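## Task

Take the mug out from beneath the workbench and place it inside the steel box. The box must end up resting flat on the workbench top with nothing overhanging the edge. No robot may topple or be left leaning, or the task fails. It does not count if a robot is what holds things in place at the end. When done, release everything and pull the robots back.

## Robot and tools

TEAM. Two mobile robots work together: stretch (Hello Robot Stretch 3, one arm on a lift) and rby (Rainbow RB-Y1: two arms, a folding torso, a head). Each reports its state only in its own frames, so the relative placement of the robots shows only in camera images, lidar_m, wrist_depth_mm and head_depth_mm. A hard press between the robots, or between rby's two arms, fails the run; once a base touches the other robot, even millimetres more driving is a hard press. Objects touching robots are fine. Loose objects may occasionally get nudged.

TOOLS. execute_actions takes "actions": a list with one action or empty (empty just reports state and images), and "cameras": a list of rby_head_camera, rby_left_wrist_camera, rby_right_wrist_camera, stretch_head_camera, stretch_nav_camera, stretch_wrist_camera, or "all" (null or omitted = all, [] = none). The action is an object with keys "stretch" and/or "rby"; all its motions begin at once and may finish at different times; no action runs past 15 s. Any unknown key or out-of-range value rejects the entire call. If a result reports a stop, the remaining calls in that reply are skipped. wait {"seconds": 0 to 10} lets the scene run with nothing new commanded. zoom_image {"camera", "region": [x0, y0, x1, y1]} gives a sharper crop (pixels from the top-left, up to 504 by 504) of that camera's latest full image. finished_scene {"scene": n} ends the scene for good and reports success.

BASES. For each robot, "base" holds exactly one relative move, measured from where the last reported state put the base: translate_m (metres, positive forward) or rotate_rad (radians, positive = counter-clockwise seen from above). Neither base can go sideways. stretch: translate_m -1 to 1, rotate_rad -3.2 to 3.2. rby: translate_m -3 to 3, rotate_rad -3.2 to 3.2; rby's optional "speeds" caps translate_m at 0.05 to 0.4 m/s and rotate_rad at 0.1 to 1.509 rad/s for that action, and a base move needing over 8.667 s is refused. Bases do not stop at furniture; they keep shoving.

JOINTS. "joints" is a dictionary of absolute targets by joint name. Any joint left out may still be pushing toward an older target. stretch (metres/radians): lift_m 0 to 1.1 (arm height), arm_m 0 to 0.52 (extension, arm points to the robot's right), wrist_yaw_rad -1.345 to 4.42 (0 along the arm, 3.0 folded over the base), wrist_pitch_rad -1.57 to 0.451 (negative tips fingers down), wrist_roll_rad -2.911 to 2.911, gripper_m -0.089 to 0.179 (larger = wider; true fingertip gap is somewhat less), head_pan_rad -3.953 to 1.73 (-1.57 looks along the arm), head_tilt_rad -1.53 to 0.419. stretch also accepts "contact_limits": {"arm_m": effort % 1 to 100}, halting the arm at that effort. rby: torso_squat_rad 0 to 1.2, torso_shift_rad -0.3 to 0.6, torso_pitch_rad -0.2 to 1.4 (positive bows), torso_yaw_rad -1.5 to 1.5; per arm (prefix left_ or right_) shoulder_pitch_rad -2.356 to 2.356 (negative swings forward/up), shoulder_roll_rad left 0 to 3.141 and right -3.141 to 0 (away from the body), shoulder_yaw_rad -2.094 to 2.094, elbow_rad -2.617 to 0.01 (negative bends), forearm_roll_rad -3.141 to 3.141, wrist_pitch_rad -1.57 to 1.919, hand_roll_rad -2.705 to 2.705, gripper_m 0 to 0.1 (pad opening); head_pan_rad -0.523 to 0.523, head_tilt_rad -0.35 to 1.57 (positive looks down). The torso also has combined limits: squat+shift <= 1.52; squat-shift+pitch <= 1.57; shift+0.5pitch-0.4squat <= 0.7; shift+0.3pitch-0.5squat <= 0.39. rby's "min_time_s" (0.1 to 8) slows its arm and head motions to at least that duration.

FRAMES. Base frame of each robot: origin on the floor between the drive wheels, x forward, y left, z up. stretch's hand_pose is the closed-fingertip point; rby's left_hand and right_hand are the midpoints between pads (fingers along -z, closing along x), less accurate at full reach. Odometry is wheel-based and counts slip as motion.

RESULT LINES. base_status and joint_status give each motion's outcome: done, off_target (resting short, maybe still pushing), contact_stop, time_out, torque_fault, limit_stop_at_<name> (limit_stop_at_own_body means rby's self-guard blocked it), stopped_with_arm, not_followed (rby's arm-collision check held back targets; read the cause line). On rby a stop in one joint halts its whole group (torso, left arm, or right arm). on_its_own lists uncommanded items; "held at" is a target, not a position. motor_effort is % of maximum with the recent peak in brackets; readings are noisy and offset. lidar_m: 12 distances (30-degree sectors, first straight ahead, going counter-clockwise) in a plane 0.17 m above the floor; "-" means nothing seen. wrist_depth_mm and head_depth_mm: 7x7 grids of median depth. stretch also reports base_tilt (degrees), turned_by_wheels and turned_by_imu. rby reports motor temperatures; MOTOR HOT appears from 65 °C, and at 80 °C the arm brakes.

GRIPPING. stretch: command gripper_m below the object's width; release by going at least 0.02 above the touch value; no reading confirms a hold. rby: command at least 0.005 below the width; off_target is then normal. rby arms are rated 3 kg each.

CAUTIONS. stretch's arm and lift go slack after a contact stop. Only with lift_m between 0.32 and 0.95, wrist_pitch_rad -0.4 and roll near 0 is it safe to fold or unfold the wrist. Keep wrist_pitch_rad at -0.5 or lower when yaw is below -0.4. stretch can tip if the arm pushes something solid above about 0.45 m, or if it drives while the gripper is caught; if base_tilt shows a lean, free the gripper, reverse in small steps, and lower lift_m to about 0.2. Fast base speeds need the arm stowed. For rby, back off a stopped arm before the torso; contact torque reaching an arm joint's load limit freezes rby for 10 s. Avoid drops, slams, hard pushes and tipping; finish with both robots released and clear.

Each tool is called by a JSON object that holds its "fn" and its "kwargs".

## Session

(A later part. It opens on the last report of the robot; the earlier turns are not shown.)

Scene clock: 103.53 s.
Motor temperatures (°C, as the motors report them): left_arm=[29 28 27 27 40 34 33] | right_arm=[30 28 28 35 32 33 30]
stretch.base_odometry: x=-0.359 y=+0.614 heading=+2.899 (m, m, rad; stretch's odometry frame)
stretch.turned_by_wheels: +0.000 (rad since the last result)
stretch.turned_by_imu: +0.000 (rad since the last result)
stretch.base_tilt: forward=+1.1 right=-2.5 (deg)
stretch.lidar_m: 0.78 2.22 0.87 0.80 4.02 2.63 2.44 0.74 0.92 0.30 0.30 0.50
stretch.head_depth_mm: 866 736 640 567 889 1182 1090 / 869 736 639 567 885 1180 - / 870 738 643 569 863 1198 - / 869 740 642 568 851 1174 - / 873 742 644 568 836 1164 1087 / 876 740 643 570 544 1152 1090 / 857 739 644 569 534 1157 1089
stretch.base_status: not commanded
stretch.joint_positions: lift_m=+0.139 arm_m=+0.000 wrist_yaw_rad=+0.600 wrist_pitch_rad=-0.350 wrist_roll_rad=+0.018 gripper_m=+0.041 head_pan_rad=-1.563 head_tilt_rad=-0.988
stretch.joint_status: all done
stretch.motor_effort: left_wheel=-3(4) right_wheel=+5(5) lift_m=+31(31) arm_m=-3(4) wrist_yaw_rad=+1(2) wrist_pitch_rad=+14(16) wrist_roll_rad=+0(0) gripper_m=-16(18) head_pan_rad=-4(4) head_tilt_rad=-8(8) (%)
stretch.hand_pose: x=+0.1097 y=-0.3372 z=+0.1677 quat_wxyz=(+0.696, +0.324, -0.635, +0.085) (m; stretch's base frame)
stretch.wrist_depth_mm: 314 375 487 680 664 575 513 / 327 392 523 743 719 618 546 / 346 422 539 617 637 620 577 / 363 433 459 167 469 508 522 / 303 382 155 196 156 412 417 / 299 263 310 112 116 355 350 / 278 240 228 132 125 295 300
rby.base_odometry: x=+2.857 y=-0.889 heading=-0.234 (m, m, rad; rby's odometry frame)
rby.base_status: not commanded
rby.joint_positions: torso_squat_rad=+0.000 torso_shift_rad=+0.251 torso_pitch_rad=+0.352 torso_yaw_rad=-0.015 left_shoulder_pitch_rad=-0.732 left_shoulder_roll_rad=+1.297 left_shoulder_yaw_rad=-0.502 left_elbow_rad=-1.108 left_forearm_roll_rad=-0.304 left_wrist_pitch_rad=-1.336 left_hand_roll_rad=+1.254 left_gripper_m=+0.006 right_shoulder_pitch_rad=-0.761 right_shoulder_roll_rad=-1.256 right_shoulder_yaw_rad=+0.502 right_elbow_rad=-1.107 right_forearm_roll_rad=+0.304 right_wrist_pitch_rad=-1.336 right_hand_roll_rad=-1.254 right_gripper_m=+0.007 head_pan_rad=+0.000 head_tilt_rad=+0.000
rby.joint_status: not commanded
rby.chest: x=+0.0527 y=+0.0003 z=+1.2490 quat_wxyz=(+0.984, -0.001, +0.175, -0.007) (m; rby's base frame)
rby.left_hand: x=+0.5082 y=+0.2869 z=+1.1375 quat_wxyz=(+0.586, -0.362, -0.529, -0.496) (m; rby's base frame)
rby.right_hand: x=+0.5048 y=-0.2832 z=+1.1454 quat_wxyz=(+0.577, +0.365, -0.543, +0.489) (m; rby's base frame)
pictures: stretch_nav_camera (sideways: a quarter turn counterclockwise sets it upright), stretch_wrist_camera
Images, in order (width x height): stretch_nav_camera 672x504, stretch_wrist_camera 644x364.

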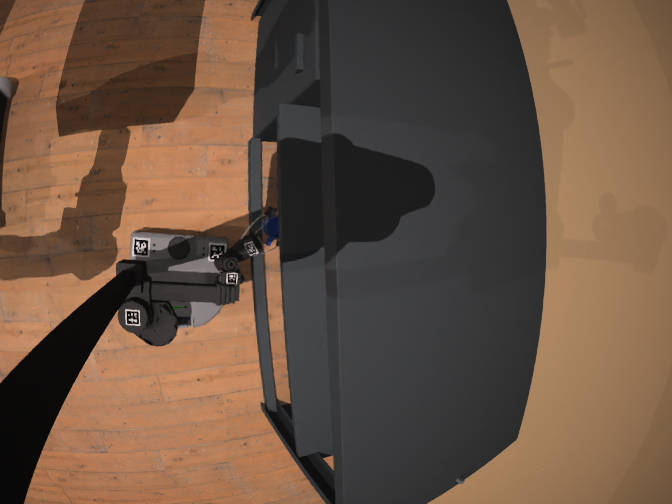

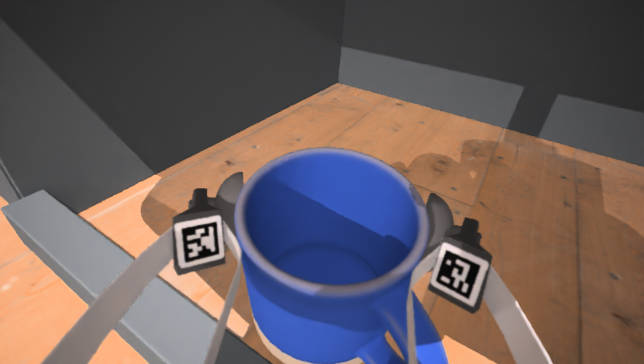

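{"fn": "execute_actions", "kwargs": {"actions": [{"stretch":{"base":{"rotate_rad":0.13},"joints":{"wrist_yaw_rad":1.6,"lift_m":0.2}}}], "cameras": []}}

{"fn": "execute_actions", "kwargs": {"actions": [{"stretch":{"base":{"translate_m":-0.6},"joints":{"lift_m":1.095,"head_pan_rad":-0.3,"head_tilt_rad":-0.7}}}], "cameras": ["stretch_wrist_camera","stretch_nav_camera","rby_head_camera"]}}

Scene clock: 106.63 s.
Motor temperatures (°C, as the motors report them): left_arm=[29 28 27 27 40 34 33] | right_arm=[30 28 28 35 32 33 30]
stretch.base_odometry: x=-0.359 y=+0.614 heading=+3.029 (m, m, rad; stretch's odometry frame)
stretch.turned_by_wheels: +0.130 (rad since the last result)
stretch.turned_by_imu: +0.128 (rad since the last result)
stretch.base_tilt: forward=+1.2 right=-2.3 (deg)
stretch.lidar_m: 1.04 2.28 0.82 0.80 3.50 2.52 2.44 0.74 0.99 0.95 0.57 0.21
stretch.head_depth_mm: 868 737 638 565 861 1167 1102 / 867 738 642 567 863 1173 - / 870 739 642 567 852 1201 - / 871 742 641 567 851 1193 - / 873 741 643 568 852 1183 1093 / 871 742 645 568 853 1173 1074 / 873 743 644 569 838 1172 1087
stretch.base_status: done
stretch.joint_positions: lift_m=+0.199 arm_m=+0.000 wrist_yaw_rad=+1.598 wrist_pitch_rad=-0.348 wrist_roll_rad=+0.018 gripper_m=+0.041 head_pan_rad=-1.563 head_tilt_rad=-0.988
stretch.joint_status: all done
stretch.motor_effort: left_wheel=-4(9) right_wheel=+4(9) lift_m=+31(33) arm_m=-3(3) wrist_yaw_rad=+1(3) wrist_pitch_rad=+13(14) wrist_roll_rad=+0(1) gripper_m=-17(16) head_pan_rad=-4(3) head_tilt_rad=-8(7) (%)
stretch.hand_pose: x=+0.2112 y=-0.1390 z=+0.2281 quat_wxyz=(+0.570, +0.588, -0.403, +0.408) (m; stretch's base frame)
stretch.wrist_depth_mm: - - - - 882 354 263 / 939 952 988 - 901 338 286 / 682 704 732 744 696 332 312 / 543 550 565 168 470 363 343 / 452 463 155 195 156 397 382 / 381 394 377 112 116 423 414 / 339 336 335 132 125 316 366
rby.base_odometry: x=+2.857 y=-0.889 heading=-0.234 (m, m, rad; rby's odometry frame)
rby.base_status: not commanded
rby.joint_positions: torso_squat_rad=+0.000 torso_shift_rad=+0.251 torso_pitch_rad=+0.352 torso_yaw_rad=-0.015 left_shoulder_pitch_rad=-0.732 left_shoulder_roll_rad=+1.297 left_shoulder_yaw_rad=-0.502 left_elbow_rad=-1.108 left_forearm_roll_rad=-0.304 left_wrist_pitch_rad=-1.336 left_hand_roll_rad=+1.254 left_gripper_m=+0.006 right_shoulder_pitch_rad=-0.761 right_shoulder_roll_rad=-1.256 right_shoulder_yaw_rad=+0.502 right_elbow_rad=-1.107 right_forearm_roll_rad=+0.304 right_wrist_pitch_rad=-1.336 right_hand_roll_rad=-1.254 right_gripper_m=+0.007 head_pan_rad=+0.000 head_tilt_rad=+0.000
rby.joint_status: not commanded
rby.chest: x=+0.0527 y=+0.0003 z=+1.2490 quat_wxyz=(+0.984, -0.001, +0.175, -0.007) (m; rby's base frame)
rby.left_hand: x=+0.5082 y=+0.2869 z=+1.1375 quat_wxyz=(+0.586, -0.362, -0.529, -0.496) (m; rby's base frame)
rby.right_hand: x=+0.5048 y=-0.2832 z=+1.1454 quat_wxyz=(+0.577, +0.365, -0.543, +0.489) (m; rby's base frame)
pictures: none
No camera images: the call's "cameras" was empty. Leave "cameras" out to get every camera's image.

Scene clock: 115.60 s.
Motor temperatures (°C, as the motors report them): left_arm=[29 28 27 27 40 34 33] | right_arm=[30 28 29 36 33 33 30]
stretch.base_odometry: x=+0.237 y=+0.547 heading=+3.029 (m, m, rad; stretch's odometry frame)
stretch.turned_by_wheels: +0.000 (rad since the last result)
stretch.turned_by_imu: +0.000 (rad since the last result)
stretch.base_tilt: forward=+1.1 right=-2.3 (deg)
stretch.lidar_m: 1.16 1.12 1.08 4.85 2.62 1.91 1.84 1.44 0.28 0.51 0.99 1.05
stretch.head_depth_mm: 1452 1249 988 287 560 530 750 / 1677 1254 971 - 609 874 1083 / 2036 1251 921 - 1045 1245 1134 / 2454 1256 969 1289 1496 1296 1139 / 2454 1330 1681 1795 1527 1313 1145 / 2357 2609 2398 1867 1518 1313 1147 / 2267 2532 2358 1885 1537 1318 1146
stretch.base_status: done
stretch.joint_positions: lift_m=+1.094 arm_m=+0.000 wrist_yaw_rad=+1.598 wrist_pitch_rad=-0.348 wrist_roll_rad=+0.018 gripper_m=+0.041 head_pan_rad=-0.307 head_tilt_rad=-0.705
stretch.joint_status: all done
stretch.motor_effort: left_wheel=-4(10) right_wheel=+5(7) lift_m=+31(37) arm_m=-3(3) wrist_yaw_rad=+0(2) wrist_pitch_rad=+14(14) wrist_roll_rad=+0(1) gripper_m=-15(16) head_pan_rad=+4(50) head_tilt_rad=+4(33) (%)
stretch.hand_pose: x=+0.2112 y=-0.1390 z=+1.1231 quat_wxyz=(+0.570, +0.588, -0.403, +0.408) (m; stretch's base frame)
stretch.wrist_depth_mm: 727 698 - - - - - / - - - - - - - / - - - - - - - / - - - 167 768 825 832 / - - 155 197 155 673 671 / - - - 112 115 578 575 / - - - 132 124 481 492
rby.base_odometry: x=+2.857 y=-0.889 heading=-0.234 (m, m, rad; rby's odometry frame)
rby.base_status: not commanded
rby.joint_positions: torso_squat_rad=+0.000 torso_shift_rad=+0.251 torso_pitch_rad=+0.352 torso_yaw_rad=-0.015 left_shoulder_pitch_rad=-0.732 left_shoulder_roll_rad=+1.297 left_shoulder_yaw_rad=-0.502 left_elbow_rad=-1.108 left_forearm_roll_rad=-0.304 left_wrist_pitch_rad=-1.336 left_hand_roll_rad=+1.254 left_gripper_m=+0.006 right_shoulder_pitch_rad=-0.761 right_shoulder_roll_rad=-1.256 right_shoulder_yaw_rad=+0.502 right_elbow_rad=-1.107 right_forearm_roll_rad=+0.304 right_wrist_pitch_rad=-1.336 right_hand_roll_rad=-1.254 right_gripper_m=+0.007 head_pan_rad=+0.000 head_tilt_rad=+0.000
rby.joint_status: not commanded
rby.chest: x=+0.0527 y=+0.0003 z=+1.2490 quat_wxyz=(+0.984, -0.001, +0.175, -0.007) (m; rby's base frame)
rby.left_hand: x=+0.5082 y=+0.2869 z=+1.1375 quat_wxyz=(+0.586, -0.362, -0.529, -0.496) (m; rby's base frame)
rby.right_hand: x=+0.5048 y=-0.2832 z=+1.1454 quat_wxyz=(+0.577, +0.365, -0.543, +0.489) (m; rby's base frame)
pictures: rby_head_camera, stretch_nav_camera (sideways: a quarter turn counterclockwise sets it upright), stretch_wrist_camera
Images, in order (width x height): rby_head_camera 896x504, stretch_nav_camera 672x504, stretch_wrist_camera 644x364.

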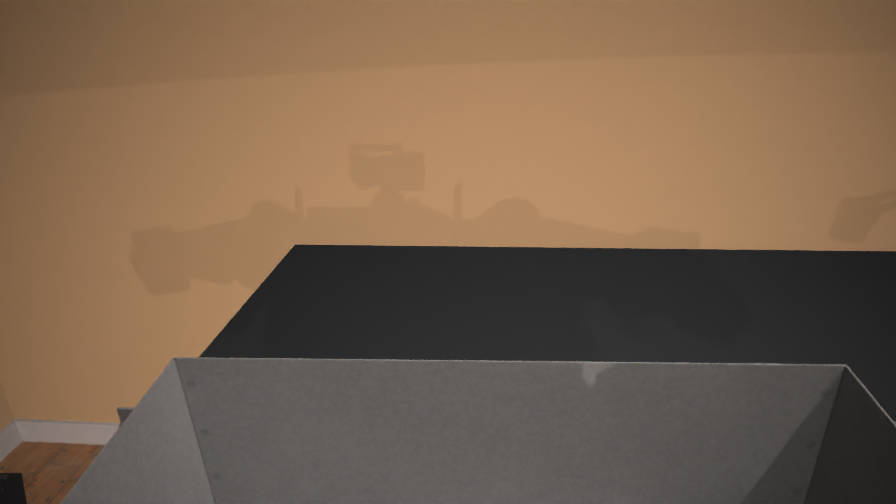

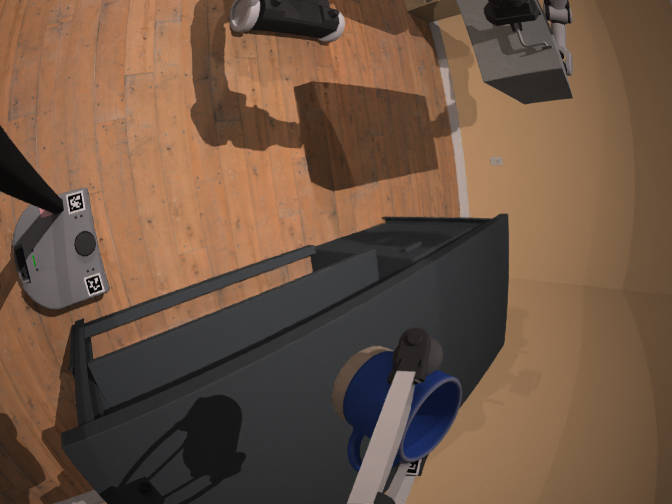

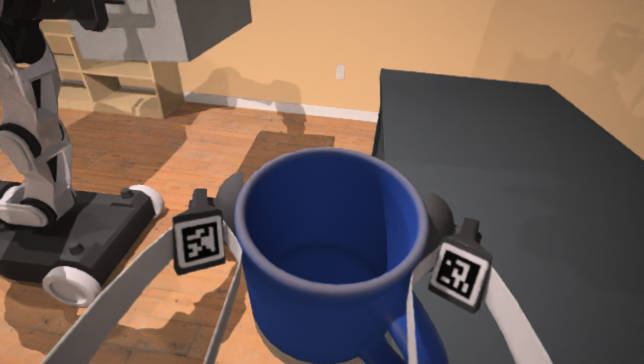

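{"fn": "execute_actions", "kwargs": {"actions": [{"stretch":{"joints":{"wrist_pitch_rad":0.0,"head_pan_rad":0.0}},"rby":{"base":{"translate_m":0.7},"speeds":{"translate_m":0.3},"joints":{"head_tilt_rad":0.15}}}], "cameras": ["stretch_wrist_camera","stretch_nav_camera","rby_head_camera","rby_left_wrist_camera"]}}

Scene clock: 120.33 s.
Motor temperatures (°C, as the motors report them): left_arm=[29 28 27 27 40 34 33] | right_arm=[30 28 29 36 33 33 30]
stretch.base_odometry: x=+0.237 y=+0.547 heading=+3.029 (m, m, rad; stretch's odometry frame)
stretch.turned_by_wheels: +0.000 (rad since the last result)
stretch.turned_by_imu: -0.001 (rad since the last result)
stretch.base_tilt: forward=+1.3 right=-2.4 (deg)
stretch.lidar_m: 0.77 0.78 3.55 4.85 2.62 1.90 1.84 1.44 0.28 0.51 0.99 1.05
stretch.head_depth_mm: 451 1079 887 745 976 892 1076 / 706 1191 1062 1236 1452 1274 1134 / 2344 2631 2176 1793 1518 1300 1138 / 2370 2645 2325 1833 1531 1304 1145 / 2357 2667 2362 1627 1324 1309 1141 / 790 919 1103 1542 1344 1318 1145 / 817 935 1119 1300 1342 1316 1154
stretch.base_status: not commanded
stretch.joint_positions: lift_m=+1.094 arm_m=+0.000 wrist_yaw_rad=+1.598 wrist_pitch_rad=-0.057 wrist_roll_rad=+0.018 gripper_m=+0.041 head_pan_rad=-0.007 head_tilt_rad=-0.705
stretch.joint_status: wrist_pitch_rad off_target (ended at -0.057, target +0.000); the others done
stretch.motor_effort: left_wheel=-3(4) right_wheel=+5(5) lift_m=+31(31) arm_m=-3(3) wrist_yaw_rad=+2(1) wrist_pitch_rad=+16(16) wrist_roll_rad=+0(0) gripper_m=-16(17) head_pan_rad=+5(30) head_tilt_rad=+3(3) (%)
stretch.hand_pose: x=+0.2330 y=-0.1384 z=+1.1946 quat_wxyz=(+0.503, +0.525, -0.483, +0.488) (m; stretch's base frame)
stretch.wrist_depth_mm: - - 663 - - - - / - - 849 451 - - - / - - 938 464 443 - - / - - 964 168 446 - - / - - 155 196 155 - - / - - - 112 115 854 870 / - - - 132 124 671 689
rby.base_odometry: x=+3.538 y=-1.051 heading=-0.234 (m, m, rad; rby's odometry frame)
rby.base_status: done
rby.joint_positions: torso_squat_rad=+0.000 torso_shift_rad=+0.251 torso_pitch_rad=+0.352 torso_yaw_rad=-0.015 left_shoulder_pitch_rad=-0.731 left_shoulder_roll_rad=+1.297 left_shoulder_yaw_rad=-0.502 left_elbow_rad=-1.108 left_forearm_roll_rad=-0.304 left_wrist_pitch_rad=-1.336 left_hand_roll_rad=+1.254 left_gripper_m=+0.006 right_shoulder_pitch_rad=-0.761 right_shoulder_roll_rad=-1.256 right_shoulder_yaw_rad=+0.502 right_elbow_rad=-1.107 right_forearm_roll_rad=+0.304 right_wrist_pitch_rad=-1.336 right_hand_roll_rad=-1.254 right_gripper_m=+0.007 head_pan_rad=+0.000 head_tilt_rad=+0.150
rby.joint_status: all done
rby.chest: x=+0.0527 y=+0.0003 z=+1.2490 quat_wxyz=(+0.984, -0.001, +0.175, -0.008) (m; rby's base frame)
rby.left_hand: x=+0.5082 y=+0.2869 z=+1.1375 quat_wxyz=(+0.586, -0.362, -0.529, -0.496) (m; rby's base frame)
rby.right_hand: x=+0.5049 y=-0.2832 z=+1.1454 quat_wxyz=(+0.577, +0.365, -0.543, +0.489) (m; rby's base frame)
pictures: rby_head_camera, rby_left_wrist_camera, stretch_nav_camera (sideways: a quarter turn counterclockwise sets it upright), stretch_wrist_camera
Images, in order (width x height): rby_head_camera 896x504, rby_left_wrist_camera 644x364, stretch_nav_camera 672x504, stretch_wrist_camera 644x364.

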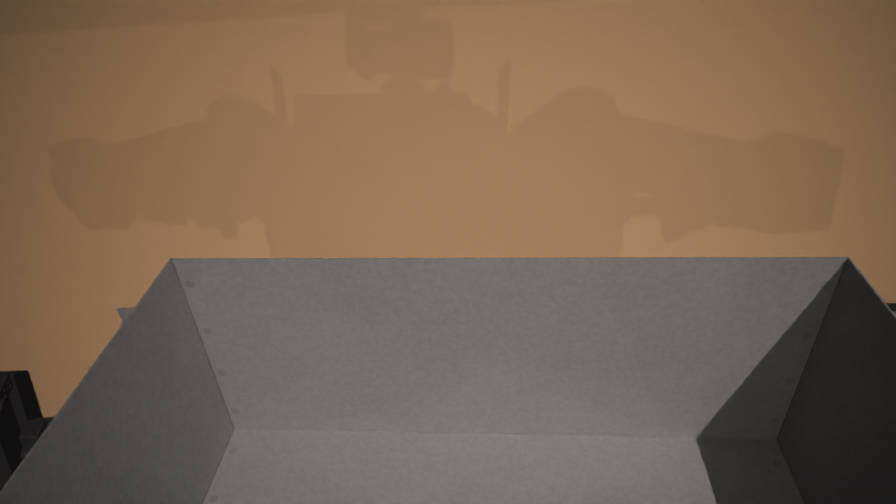

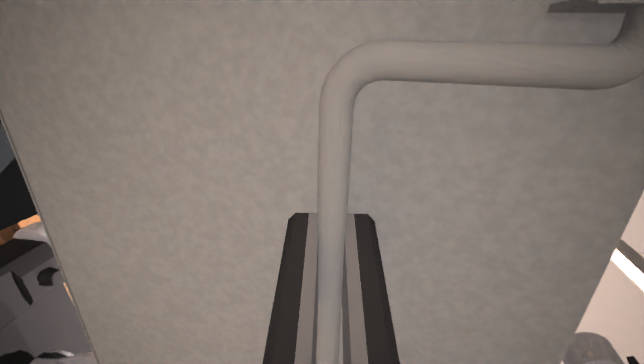

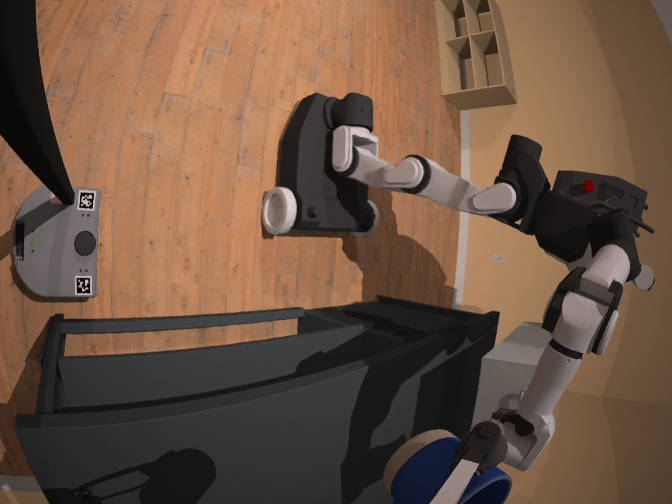

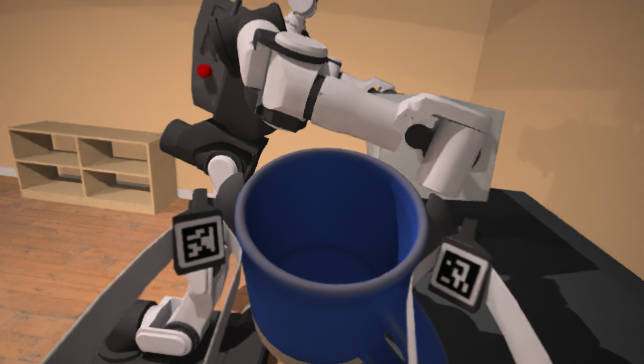

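{"fn": "execute_actions", "kwargs": {"actions": [{"rby":{"base":{"translate_m":0.16},"joints":{"torso_squat_rad":0.62,"torso_shift_rad":0.33}}}], "cameras": ["stretch_nav_camera","rby_head_camera","rby_left_wrist_camera","rby_right_wrist_camera"]}}

Scene clock: 124.67 s.
Motor temperatures (°C, as the motors report them): left_arm=[29 28 27 27 40 34 33] | right_arm=[30 28 29 36 33 33 30]
stretch.base_odometry: x=+0.237 y=+0.547 heading=+3.029 (m, m, rad; stretch's odometry frame)
stretch.turned_by_wheels: +0.000 (rad since the last result)
stretch.turned_by_imu: +0.000 (rad since the last result)
stretch.base_tilt: forward=+1.2 right=-2.5 (deg)
stretch.lidar_m: 0.76 0.85 3.56 4.85 2.62 1.90 1.84 1.44 0.28 0.51 0.99 1.05
stretch.head_depth_mm: 494 527 879 746 978 889 1079 / 526 1081 1066 1242 1457 1275 1130 / 608 2625 2139 1732 1516 1303 1134 / 736 947 1123 1268 1319 1310 1136 / 788 929 2277 1348 1361 1314 1139 / 2314 950 2339 1429 1353 1312 1143 / 2324 2635 2364 1886 1379 1316 1145
stretch.base_status: not commanded
stretch.joint_positions: lift_m=+1.094 arm_m=+0.000 wrist_yaw_rad=+1.598 wrist_pitch_rad=-0.057 wrist_roll_rad=+0.018 gripper_m=+0.041 head_pan_rad=-0.007 head_tilt_rad=-0.705
stretch.joint_status: not commanded
stretch.motor_effort: left_wheel=-4(4) right_wheel=+5(5) lift_m=+31(31) arm_m=-3(3) wrist_yaw_rad=+1(2) wrist_pitch_rad=+16(16) wrist_roll_rad=+0(0) gripper_m=-17(16) head_pan_rad=+4(4) head_tilt_rad=+2(2) (%)
stretch.hand_pose: x=+0.2330 y=-0.1384 z=+1.1946 quat_wxyz=(+0.503, +0.525, -0.483, +0.488) (m; stretch's base frame)
stretch.wrist_depth_mm: - - - - - - - / - - - 853 - - - / - - - 656 - - - / - - - 167 477 748 - / - - 155 196 155 475 - / - - - 112 116 766 864 / - - - 132 124 663 692
rby.base_odometry: x=+3.694 y=-1.088 heading=-0.235 (m, m, rad; rby's odometry frame)
rby.base_status: done
rby.joint_positions: torso_squat_rad=+0.620 torso_shift_rad=+0.331 torso_pitch_rad=+0.352 torso_yaw_rad=-0.015 left_shoulder_pitch_rad=-0.732 left_shoulder_roll_rad=+1.297 left_shoulder_yaw_rad=-0.502 left_elbow_rad=-1.108 left_forearm_roll_rad=-0.304 left_wrist_pitch_rad=-1.336 left_hand_roll_rad=+1.254 left_gripper_m=+0.006 right_shoulder_pitch_rad=-0.761 right_shoulder_roll_rad=-1.256 right_shoulder_yaw_rad=+0.502 right_elbow_rad=-1.107 right_forearm_roll_rad=+0.304 right_wrist_pitch_rad=-1.336 right_hand_roll_rad=-1.254 right_gripper_m=+0.007 head_pan_rad=+0.000 head_tilt_rad=+0.150
rby.joint_status: all done
rby.chest: x=+0.0638 y=+0.0002 z=+1.1098 quat_wxyz=(+0.985, -0.001, +0.175, -0.008) (m; rby's base frame)
rby.left_hand: x=+0.5194 y=+0.2868 z=+0.9986 quat_wxyz=(+0.585, -0.362, -0.529, -0.496) (m; rby's base frame)
rby.right_hand: x=+0.5160 y=-0.2833 z=+1.0064 quat_wxyz=(+0.577, +0.365, -0.543, +0.489) (m; rby's base frame)
pictures: rby_head_camera, rby_left_wrist_camera, rby_right_wrist_camera, stretch_nav_camera (sideways: a quarter turn counterclockwise sets it upright)
Images, in order (width x height): rby_head_camera 896x504, rby_left_wrist_camera 644x364, rby_right_wrist_camera 644x364, stretch_nav_camera 672x504.

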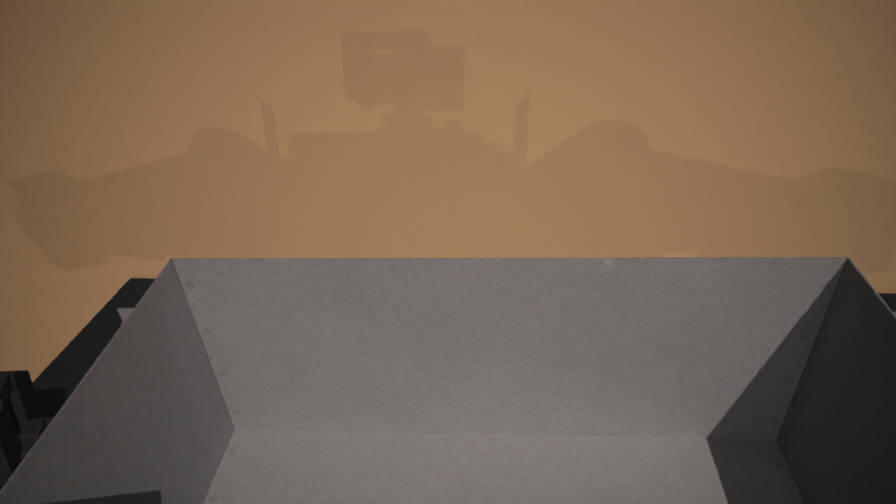

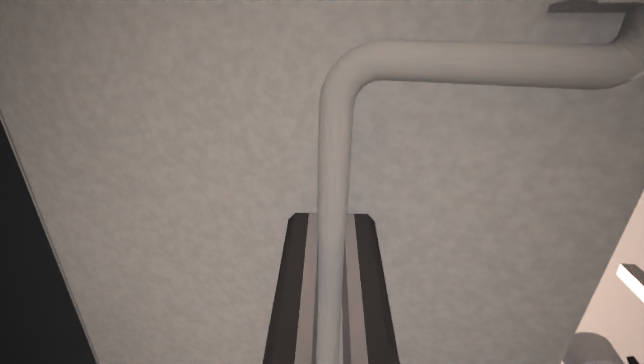

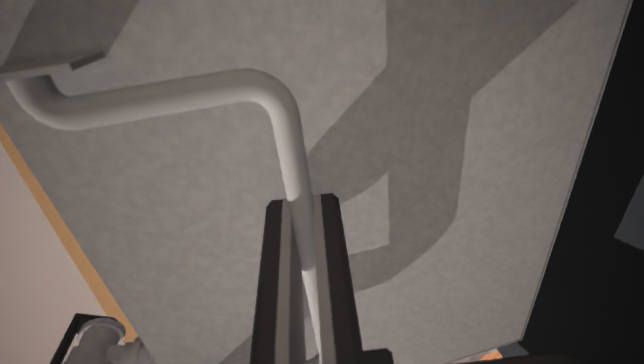

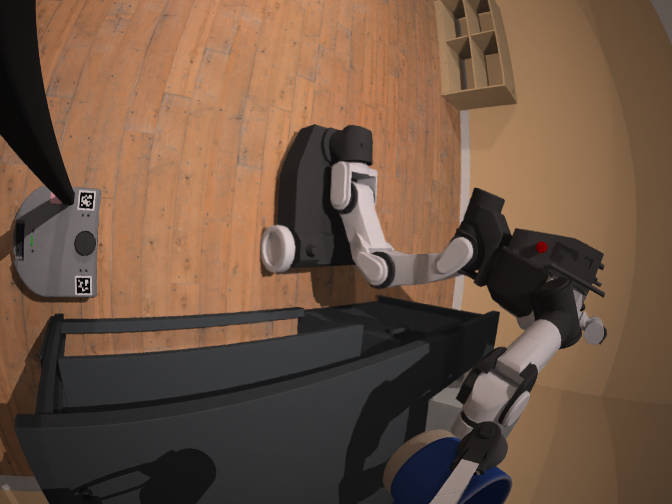

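{"fn": "execute_actions", "kwargs": {"actions": [{"rby":{"base":{"translate_m":0.04},"joints":{"torso_squat_rad":0.69,"torso_shift_rad":0.33,"head_tilt_rad":0.55}}}], "cameras": ["rby_head_camera","rby_left_wrist_camera","rby_right_wrist_camera"]}}

Scene clock: 126.73 s.
Motor temperatures (°C, as the motors report them): left_arm=[29 28 27 27 40 34 33] | right_arm=[30 28 29 36 33 33 30]
stretch.base_odometry: x=+0.237 y=+0.547 heading=+3.029 (m, m, rad; stretch's odometry frame)
stretch.turned_by_wheels: +0.000 (rad since the last result)
stretch.turned_by_imu: +0.000 (rad since the last result)
stretch.base_tilt: forward=+1.2 right=-2.4 (deg)
stretch.lidar_m: 0.76 0.85 3.55 4.85 2.62 1.89 1.84 1.44 0.28 0.51 0.99 1.05
stretch.head_depth_mm: 551 543 879 741 972 892 1083 / 573 1129 1067 1238 1440 1281 1130 / 636 1608 1809 1720 1527 1305 1139 / 771 907 1090 1318 1316 1303 1142 / 801 944 2267 1354 1368 1301 1141 / 2367 2562 2336 1424 1354 1310 1148 / 2357 2672 2337 1862 1394 1310 1149
stretch.base_status: not commanded
stretch.joint_positions: lift_m=+1.094 arm_m=+0.000 wrist_yaw_rad=+1.598 wrist_pitch_rad=-0.057 wrist_roll_rad=+0.018 gripper_m=+0.041 head_pan_rad=-0.007 head_tilt_rad=-0.705
stretch.joint_status: not commanded
stretch.motor_effort: left_wheel=-4(3) right_wheel=+5(5) lift_m=+31(31) arm_m=-3(3) wrist_yaw_rad=+1(2) wrist_pitch_rad=+16(16) wrist_roll_rad=+0(0) gripper_m=-16(15) head_pan_rad=+4(5) head_tilt_rad=+4(3) (%)
stretch.hand_pose: x=+0.2330 y=-0.1384 z=+1.1946 quat_wxyz=(+0.503, +0.525, -0.483, +0.488) (m; stretch's base frame)
stretch.wrist_depth_mm: - - - - - - - / - - - 905 - - - / - - - 704 - - - / - - - 167 492 977 - / - - 156 197 155 498 - / - - - 112 116 516 827 / - - - 132 124 647 682
rby.base_odometry: x=+3.733 y=-1.097 heading=-0.235 (m, m, rad; rby's odometry frame)
rby.base_status: done
rby.joint_positions: torso_squat_rad=+0.690 torso_shift_rad=+0.331 torso_pitch_rad=+0.352 torso_yaw_rad=-0.015 left_shoulder_pitch_rad=-0.731 left_shoulder_roll_rad=+1.297 left_shoulder_yaw_rad=-0.502 left_elbow_rad=-1.108 left_forearm_roll_rad=-0.304 left_wrist_pitch_rad=-1.336 left_hand_roll_rad=+1.254 left_gripper_m=+0.006 right_shoulder_pitch_rad=-0.761 right_shoulder_roll_rad=-1.256 right_shoulder_yaw_rad=+0.502 right_elbow_rad=-1.107 right_forearm_roll_rad=+0.304 right_wrist_pitch_rad=-1.336 right_hand_roll_rad=-1.254 right_gripper_m=+0.007 head_pan_rad=+0.000 head_tilt_rad=+0.550
rby.joint_status: all done
rby.chest: x=+0.0541 y=+0.0002 z=+1.0816 quat_wxyz=(+0.985, -0.001, +0.175, -0.008) (m; rby's base frame)
rby.left_hand: x=+0.5097 y=+0.2868 z=+0.9703 quat_wxyz=(+0.585, -0.362, -0.529, -0.496) (m; rby's base frame)
rby.right_hand: x=+0.5063 y=-0.2833 z=+0.9781 quat_wxyz=(+0.577, +0.365, -0.543, +0.489) (m; rby's base frame)
pictures: rby_head_camera, rby_left_wrist_camera, rby_right_wrist_camera
Images, in order (width x height): rby_head_camera 896x504, rby_left_wrist_camera 644x364, rby_right_wrist_camera 644x364.

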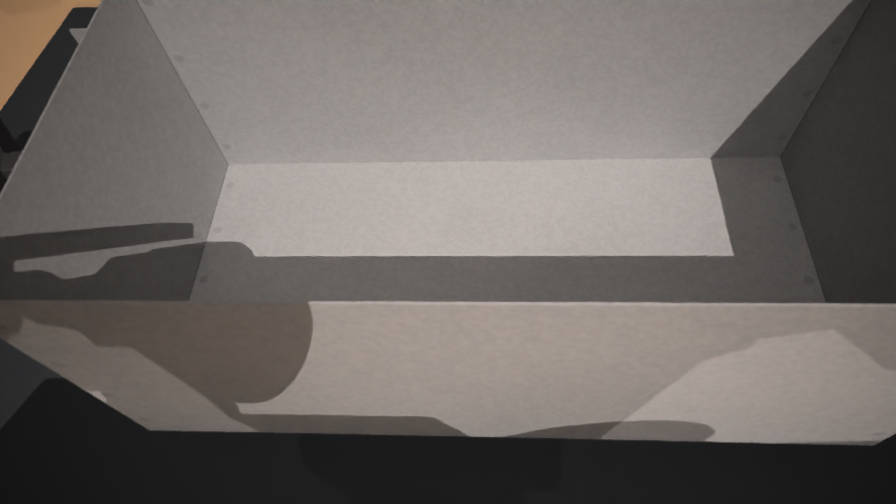

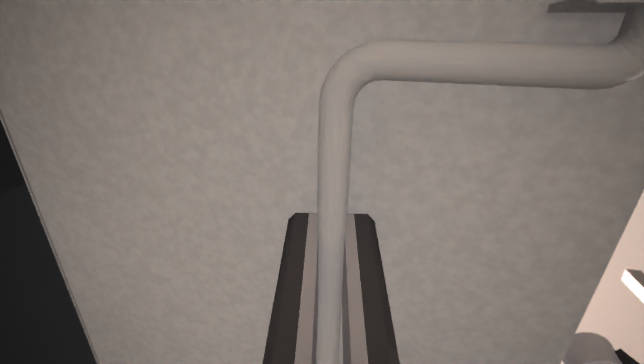

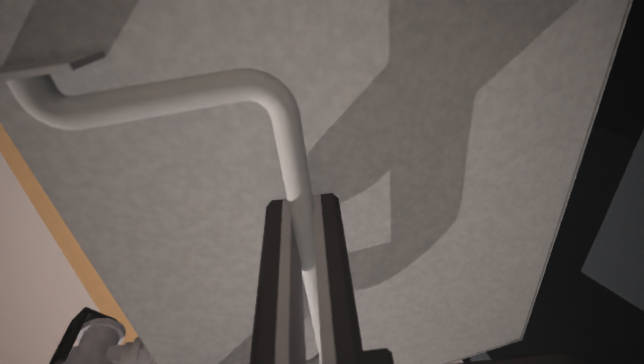

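{"fn": "execute_actions", "kwargs": {"actions": [{"rby":{"joints":{"torso_squat_rad":0.73}}}], "cameras": ["rby_left_wrist_camera","rby_right_wrist_camera"]}}

Scene clock: 128.33 s.
Motor temperatures (°C, as the motors report them): left_arm=[29 28 27 27 40 34 33] | right_arm=[30 28 29 36 33 33 30]
stretch.base_odometry: x=+0.237 y=+0.547 heading=+3.029 (m, m, rad; stretch's odometry frame)
stretch.turned_by_wheels: +0.000 (rad since the last result)
stretch.turned_by_imu: +0.000 (rad since the last result)
stretch.base_tilt: forward=+1.1 right=-2.5 (deg)
stretch.lidar_m: 0.76 0.85 3.57 4.86 2.62 1.90 1.84 1.44 0.28 0.51 0.99 1.05
stretch.head_depth_mm: 1126 541 887 749 974 889 1084 / 589 603 1062 1246 1454 1284 1129 / 628 1462 1854 1707 1531 1306 1139 / 734 893 1089 1320 1317 1291 1138 / 801 948 2188 1365 1368 1296 1138 / 2326 2557 2283 1435 1341 1315 1142 / 2329 2644 2354 1861 1382 1320 1151
stretch.base_status: not commanded
stretch.joint_positions: lift_m=+1.094 arm_m=+0.000 wrist_yaw_rad=+1.598 wrist_pitch_rad=-0.057 wrist_roll_rad=+0.018 gripper_m=+0.041 head_pan_rad=-0.007 head_tilt_rad=-0.705
stretch.joint_status: not commanded
stretch.motor_effort: left_wheel=-4(3) right_wheel=+5(5) lift_m=+31(31) arm_m=-3(3) wrist_yaw_rad=+2(2) wrist_pitch_rad=+16(16) wrist_roll_rad=+0(1) gripper_m=-17(16) head_pan_rad=+5(4) head_tilt_rad=+3(3) (%)
stretch.hand_pose: x=+0.2330 y=-0.1384 z=+1.1946 quat_wxyz=(+0.503, +0.525, -0.483, +0.488) (m; stretch's base frame)
stretch.wrist_depth_mm: - - - - - - - / - - - - - - - / - - - 710 - - - / - - - 168 516 - - / - - 155 195 156 516 - / - - - 112 116 509 818 / - - - 132 124 642 683
rby.base_odometry: x=+3.733 y=-1.097 heading=-0.235 (m, m, rad; rby's odometry frame)
rby.base_status: not commanded
rby.joint_positions: torso_squat_rad=+0.730 torso_shift_rad=+0.331 torso_pitch_rad=+0.352 torso_yaw_rad=-0.015 left_shoulder_pitch_rad=-0.731 left_shoulder_roll_rad=+1.297 left_shoulder_yaw_rad=-0.502 left_elbow_rad=-1.108 left_forearm_roll_rad=-0.304 left_wrist_pitch_rad=-1.336 left_hand_roll_rad=+1.254 left_gripper_m=+0.006 right_shoulder_pitch_rad=-0.761 right_shoulder_roll_rad=-1.256 right_shoulder_yaw_rad=+0.502 right_elbow_rad=-1.107 right_forearm_roll_rad=+0.304 right_wrist_pitch_rad=-1.336 right_hand_roll_rad=-1.254 right_gripper_m=+0.007 head_pan_rad=+0.000 head_tilt_rad=+0.550
rby.joint_status: all done
rby.chest: x=+0.0481 y=+0.0002 z=+1.0644 quat_wxyz=(+0.985, -0.001, +0.175, -0.008) (m; rby's base frame)
rby.left_hand: x=+0.5037 y=+0.2868 z=+0.9531 quat_wxyz=(+0.585, -0.362, -0.529, -0.496) (m; rby's base frame)
rby.right_hand: x=+0.5003 y=-0.2833 z=+0.9609 quat_wxyz=(+0.577, +0.365, -0.543, +0.489) (m; rby's base frame)
pictures: rby_left_wrist_camera, rby_right_wrist_camera
Images, in order (width x height): rby_left_wrist_camera 644x364, rby_right_wrist_camera 644x364.

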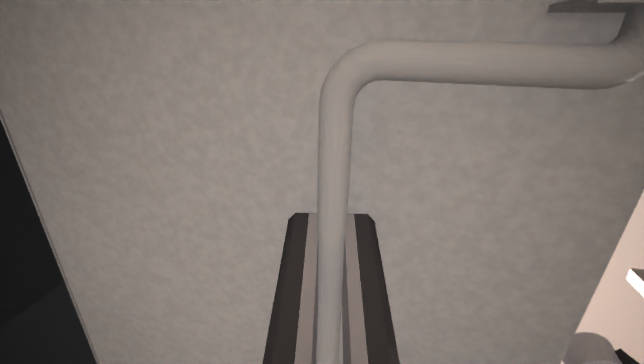

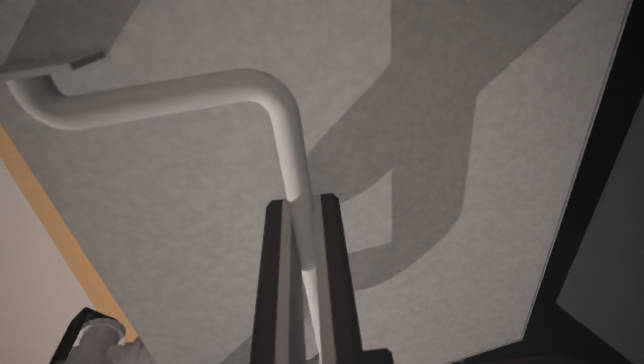

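Not down yet.

{"fn": "execute_actions", "kwargs": {"actions": [{"rby":{"joints":{"torso_squat_rad":0.78}}}], "cameras": ["rby_left_wrist_camera","rby_right_wrist_camera"]}}

Scene clock: 129.63 s.
Motor temperatures (°C, as the motors report them): left_arm=[29 28 27 27 40 34 33] | right_arm=[30 28 29 36 33 33 30]
stretch.base_odometry: x=+0.237 y=+0.547 heading=+3.029 (m, m, rad; stretch's odometry frame)
stretch.turned_by_wheels: +0.000 (rad since the last result)
stretch.turned_by_imu: +0.000 (rad since the last result)
stretch.base_tilt: forward=+1.1 right=-2.4 (deg)
stretch.lidar_m: 0.76 0.85 3.54 4.85 2.62 1.90 1.84 1.44 0.28 0.51 0.99 1.05
stretch.head_depth_mm: 1233 538 850 747 967 895 1078 / 621 580 1061 1240 1458 1275 1136 / 645 1318 1863 1718 1529 1303 1139 / 734 891 1081 1333 1313 1309 1140 / 797 928 2104 1365 1356 1309 1146 / 2375 2573 2246 1435 1359 1316 1149 / 2348 2702 2337 1869 1386 1322 1145
stretch.base_status: not commanded
stretch.joint_positions: lift_m=+1.094 arm_m=+0.000 wrist_yaw_rad=+1.598 wrist_pitch_rad=-0.057 wrist_roll_rad=+0.018 gripper_m=+0.041 head_pan_rad=-0.007 head_tilt_rad=-0.705
stretch.joint_status: not commanded
stretch.motor_effort: left_wheel=-3(4) right_wheel=+5(5) lift_m=+31(31) arm_m=-3(3) wrist_yaw_rad=+1(1) wrist_pitch_rad=+16(16) wrist_roll_rad=+0(0) gripper_m=-17(17) head_pan_rad=+3(4) head_tilt_rad=+3(4) (%)
stretch.hand_pose: x=+0.2330 y=-0.1384 z=+1.1946 quat_wxyz=(+0.503, +0.525, -0.483, +0.488) (m; stretch's base frame)
stretch.wrist_depth_mm: - - - - - - - / - - - - - - - / - - - 741 - - - / - - - 168 852 - - / - - 155 196 156 759 - / - - - 112 115 516 835 / - - - 132 124 648 694
rby.base_odometry: x=+3.733 y=-1.097 heading=-0.235 (m, m, rad; rby's odometry frame)
rby.base_status: not commanded
rby.joint_positions: torso_squat_rad=+0.780 torso_shift_rad=+0.331 torso_pitch_rad=+0.352 torso_yaw_rad=-0.015 left_shoulder_pitch_rad=-0.731 left_shoulder_roll_rad=+1.297 left_shoulder_yaw_rad=-0.502 left_elbow_rad=-1.108 left_forearm_roll_rad=-0.304 left_wrist_pitch_rad=-1.336 left_hand_roll_rad=+1.254 left_gripper_m=+0.006 right_shoulder_pitch_rad=-0.761 right_shoulder_roll_rad=-1.256 right_shoulder_yaw_rad=+0.502 right_elbow_rad=-1.107 right_forearm_roll_rad=+0.304 right_wrist_pitch_rad=-1.336 right_hand_roll_rad=-1.254 right_gripper_m=+0.007 head_pan_rad=+0.000 head_tilt_rad=+0.550
rby.joint_status: all done
rby.chest: x=+0.0403 y=+0.0002 z=+1.0417 quat_wxyz=(+0.985, -0.001, +0.175, -0.008) (m; rby's base frame)
rby.left_hand: x=+0.4959 y=+0.2868 z=+0.9304 quat_wxyz=(+0.585, -0.362, -0.529, -0.496) (m; rby's base frame)
rby.right_hand: x=+0.4925 y=-0.2833 z=+0.9383 quat_wxyz=(+0.577, +0.365, -0.543, +0.489) (m; rby's base frame)
pictures: rby_left_wrist_camera, rby_right_wrist_camera
Images, in order (width x height): rby_left_wrist_camera 644x364, rby_right_wrist_camera 644x364.

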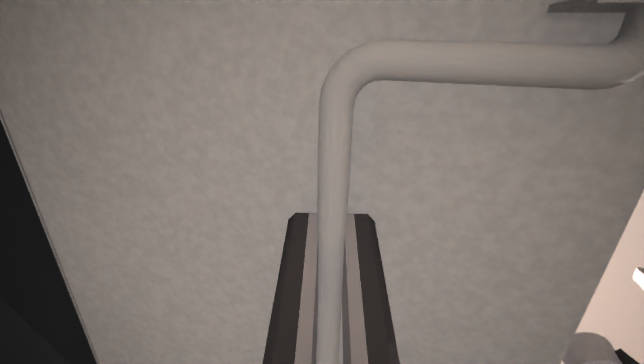

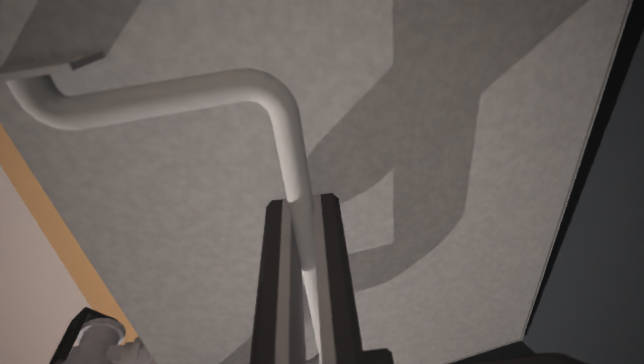

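{"fn": "execute_actions", "kwargs": {"actions": [{"rby":{"joints":{"torso_squat_rad":0.815}}}], "cameras": ["rby_left_wrist_camera","rby_right_wrist_camera"]}}

Scene clock: 131.00 s.
Motor temperatures (°C, as the motors report them): left_arm=[29 27 27 27 40 34 33] | right_arm=[30 28 29 36 33 33 30]
stretch.base_odometry: x=+0.237 y=+0.547 heading=+3.029 (m, m, rad; stretch's odometry frame)
stretch.turned_by_wheels: +0.000 (rad since the last result)
stretch.turned_by_imu: +0.000 (rad since the last result)
stretch.base_tilt: forward=+1.0 right=-2.4 (deg)
stretch.lidar_m: 0.76 0.85 3.56 4.86 2.63 1.90 1.84 1.44 0.28 0.51 0.99 1.05
stretch.head_depth_mm: 1248 549 822 747 975 893 1073 / 1260 579 1067 1240 1452 1277 1132 / 651 906 1925 1707 1532 1302 1133 / 737 884 1087 1324 1322 1310 1140 / 787 900 2093 1359 1376 1308 1147 / 2367 2547 2177 1431 1358 1305 1147 / 2339 2671 2349 1843 1385 1321 1148
stretch.base_status: not commanded
stretch.joint_positions: lift_m=+1.094 arm_m=+0.000 wrist_yaw_rad=+1.598 wrist_pitch_rad=-0.057 wrist_roll_rad=+0.018 gripper_m=+0.041 head_pan_rad=-0.007 head_tilt_rad=-0.705
stretch.joint_status: not commanded
stretch.motor_effort: left_wheel=-4(4) right_wheel=+5(5) lift_m=+31(31) arm_m=-3(3) wrist_yaw_rad=+1(0) wrist_pitch_rad=+16(16) wrist_roll_rad=+0(1) gripper_m=-17(16) head_pan_rad=+4(4) head_tilt_rad=+2(3) (%)
stretch.hand_pose: x=+0.2330 y=-0.1384 z=+1.1946 quat_wxyz=(+0.503, +0.525, -0.483, +0.488) (m; stretch's base frame)
stretch.wrist_depth_mm: - - - - - - - / - - - - - - - / - - - 869 - - - / - - - 168 - - - / - - 155 196 155 781 - / - - - 112 116 508 832 / - - - 132 124 639 682
rby.base_odometry: x=+3.733 y=-1.097 heading=-0.235 (m, m, rad; rby's odometry frame)
rby.base_status: not commanded
rby.joint_positions: torso_squat_rad=+0.815 torso_shift_rad=+0.330 torso_pitch_rad=+0.350 torso_yaw_rad=-0.015 left_shoulder_pitch_rad=-0.735 left_shoulder_roll_rad=+1.298 left_shoulder_yaw_rad=-0.498 left_elbow_rad=-1.108 left_forearm_roll_rad=-0.301 left_wrist_pitch_rad=-1.336 left_hand_roll_rad=+1.254 left_gripper_m=+0.006 right_shoulder_pitch_rad=-0.763 right_shoulder_roll_rad=-1.257 right_shoulder_yaw_rad=+0.500 right_elbow_rad=-1.107 right_forearm_roll_rad=+0.302 right_wrist_pitch_rad=-1.336 right_hand_roll_rad=-1.254 right_gripper_m=+0.007 head_pan_rad=+0.000 head_tilt_rad=+0.550
rby.joint_status: all done
rby.chest: x=+0.0335 y=+0.0001 z=+1.0254 quat_wxyz=(+0.985, -0.001, +0.174, -0.008) (m; rby's base frame)
rby.left_hand: x=+0.4905 y=+0.2866 z=+0.9186 quat_wxyz=(+0.583, -0.361, -0.533, -0.497) (m; rby's base frame)
rby.right_hand: x=+0.4867 y=-0.2834 z=+0.9250 quat_wxyz=(+0.575, +0.364, -0.545, +0.490) (m; rby's base frame)
pictures: rby_left_wrist_camera, rby_right_wrist_camera
Images, in order (width x height): rby_left_wrist_camera 644x364, rby_right_wrist_camera 644x364.

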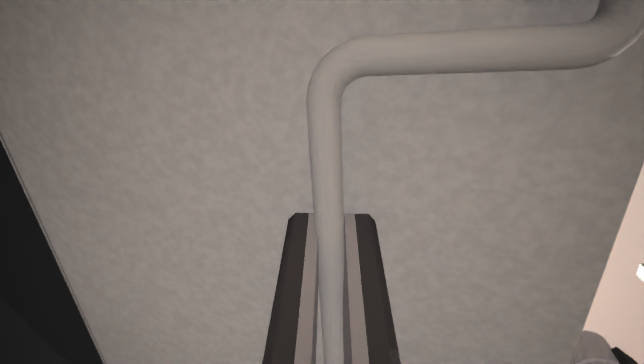

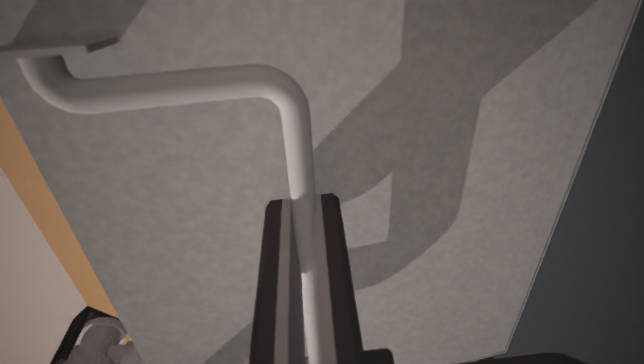

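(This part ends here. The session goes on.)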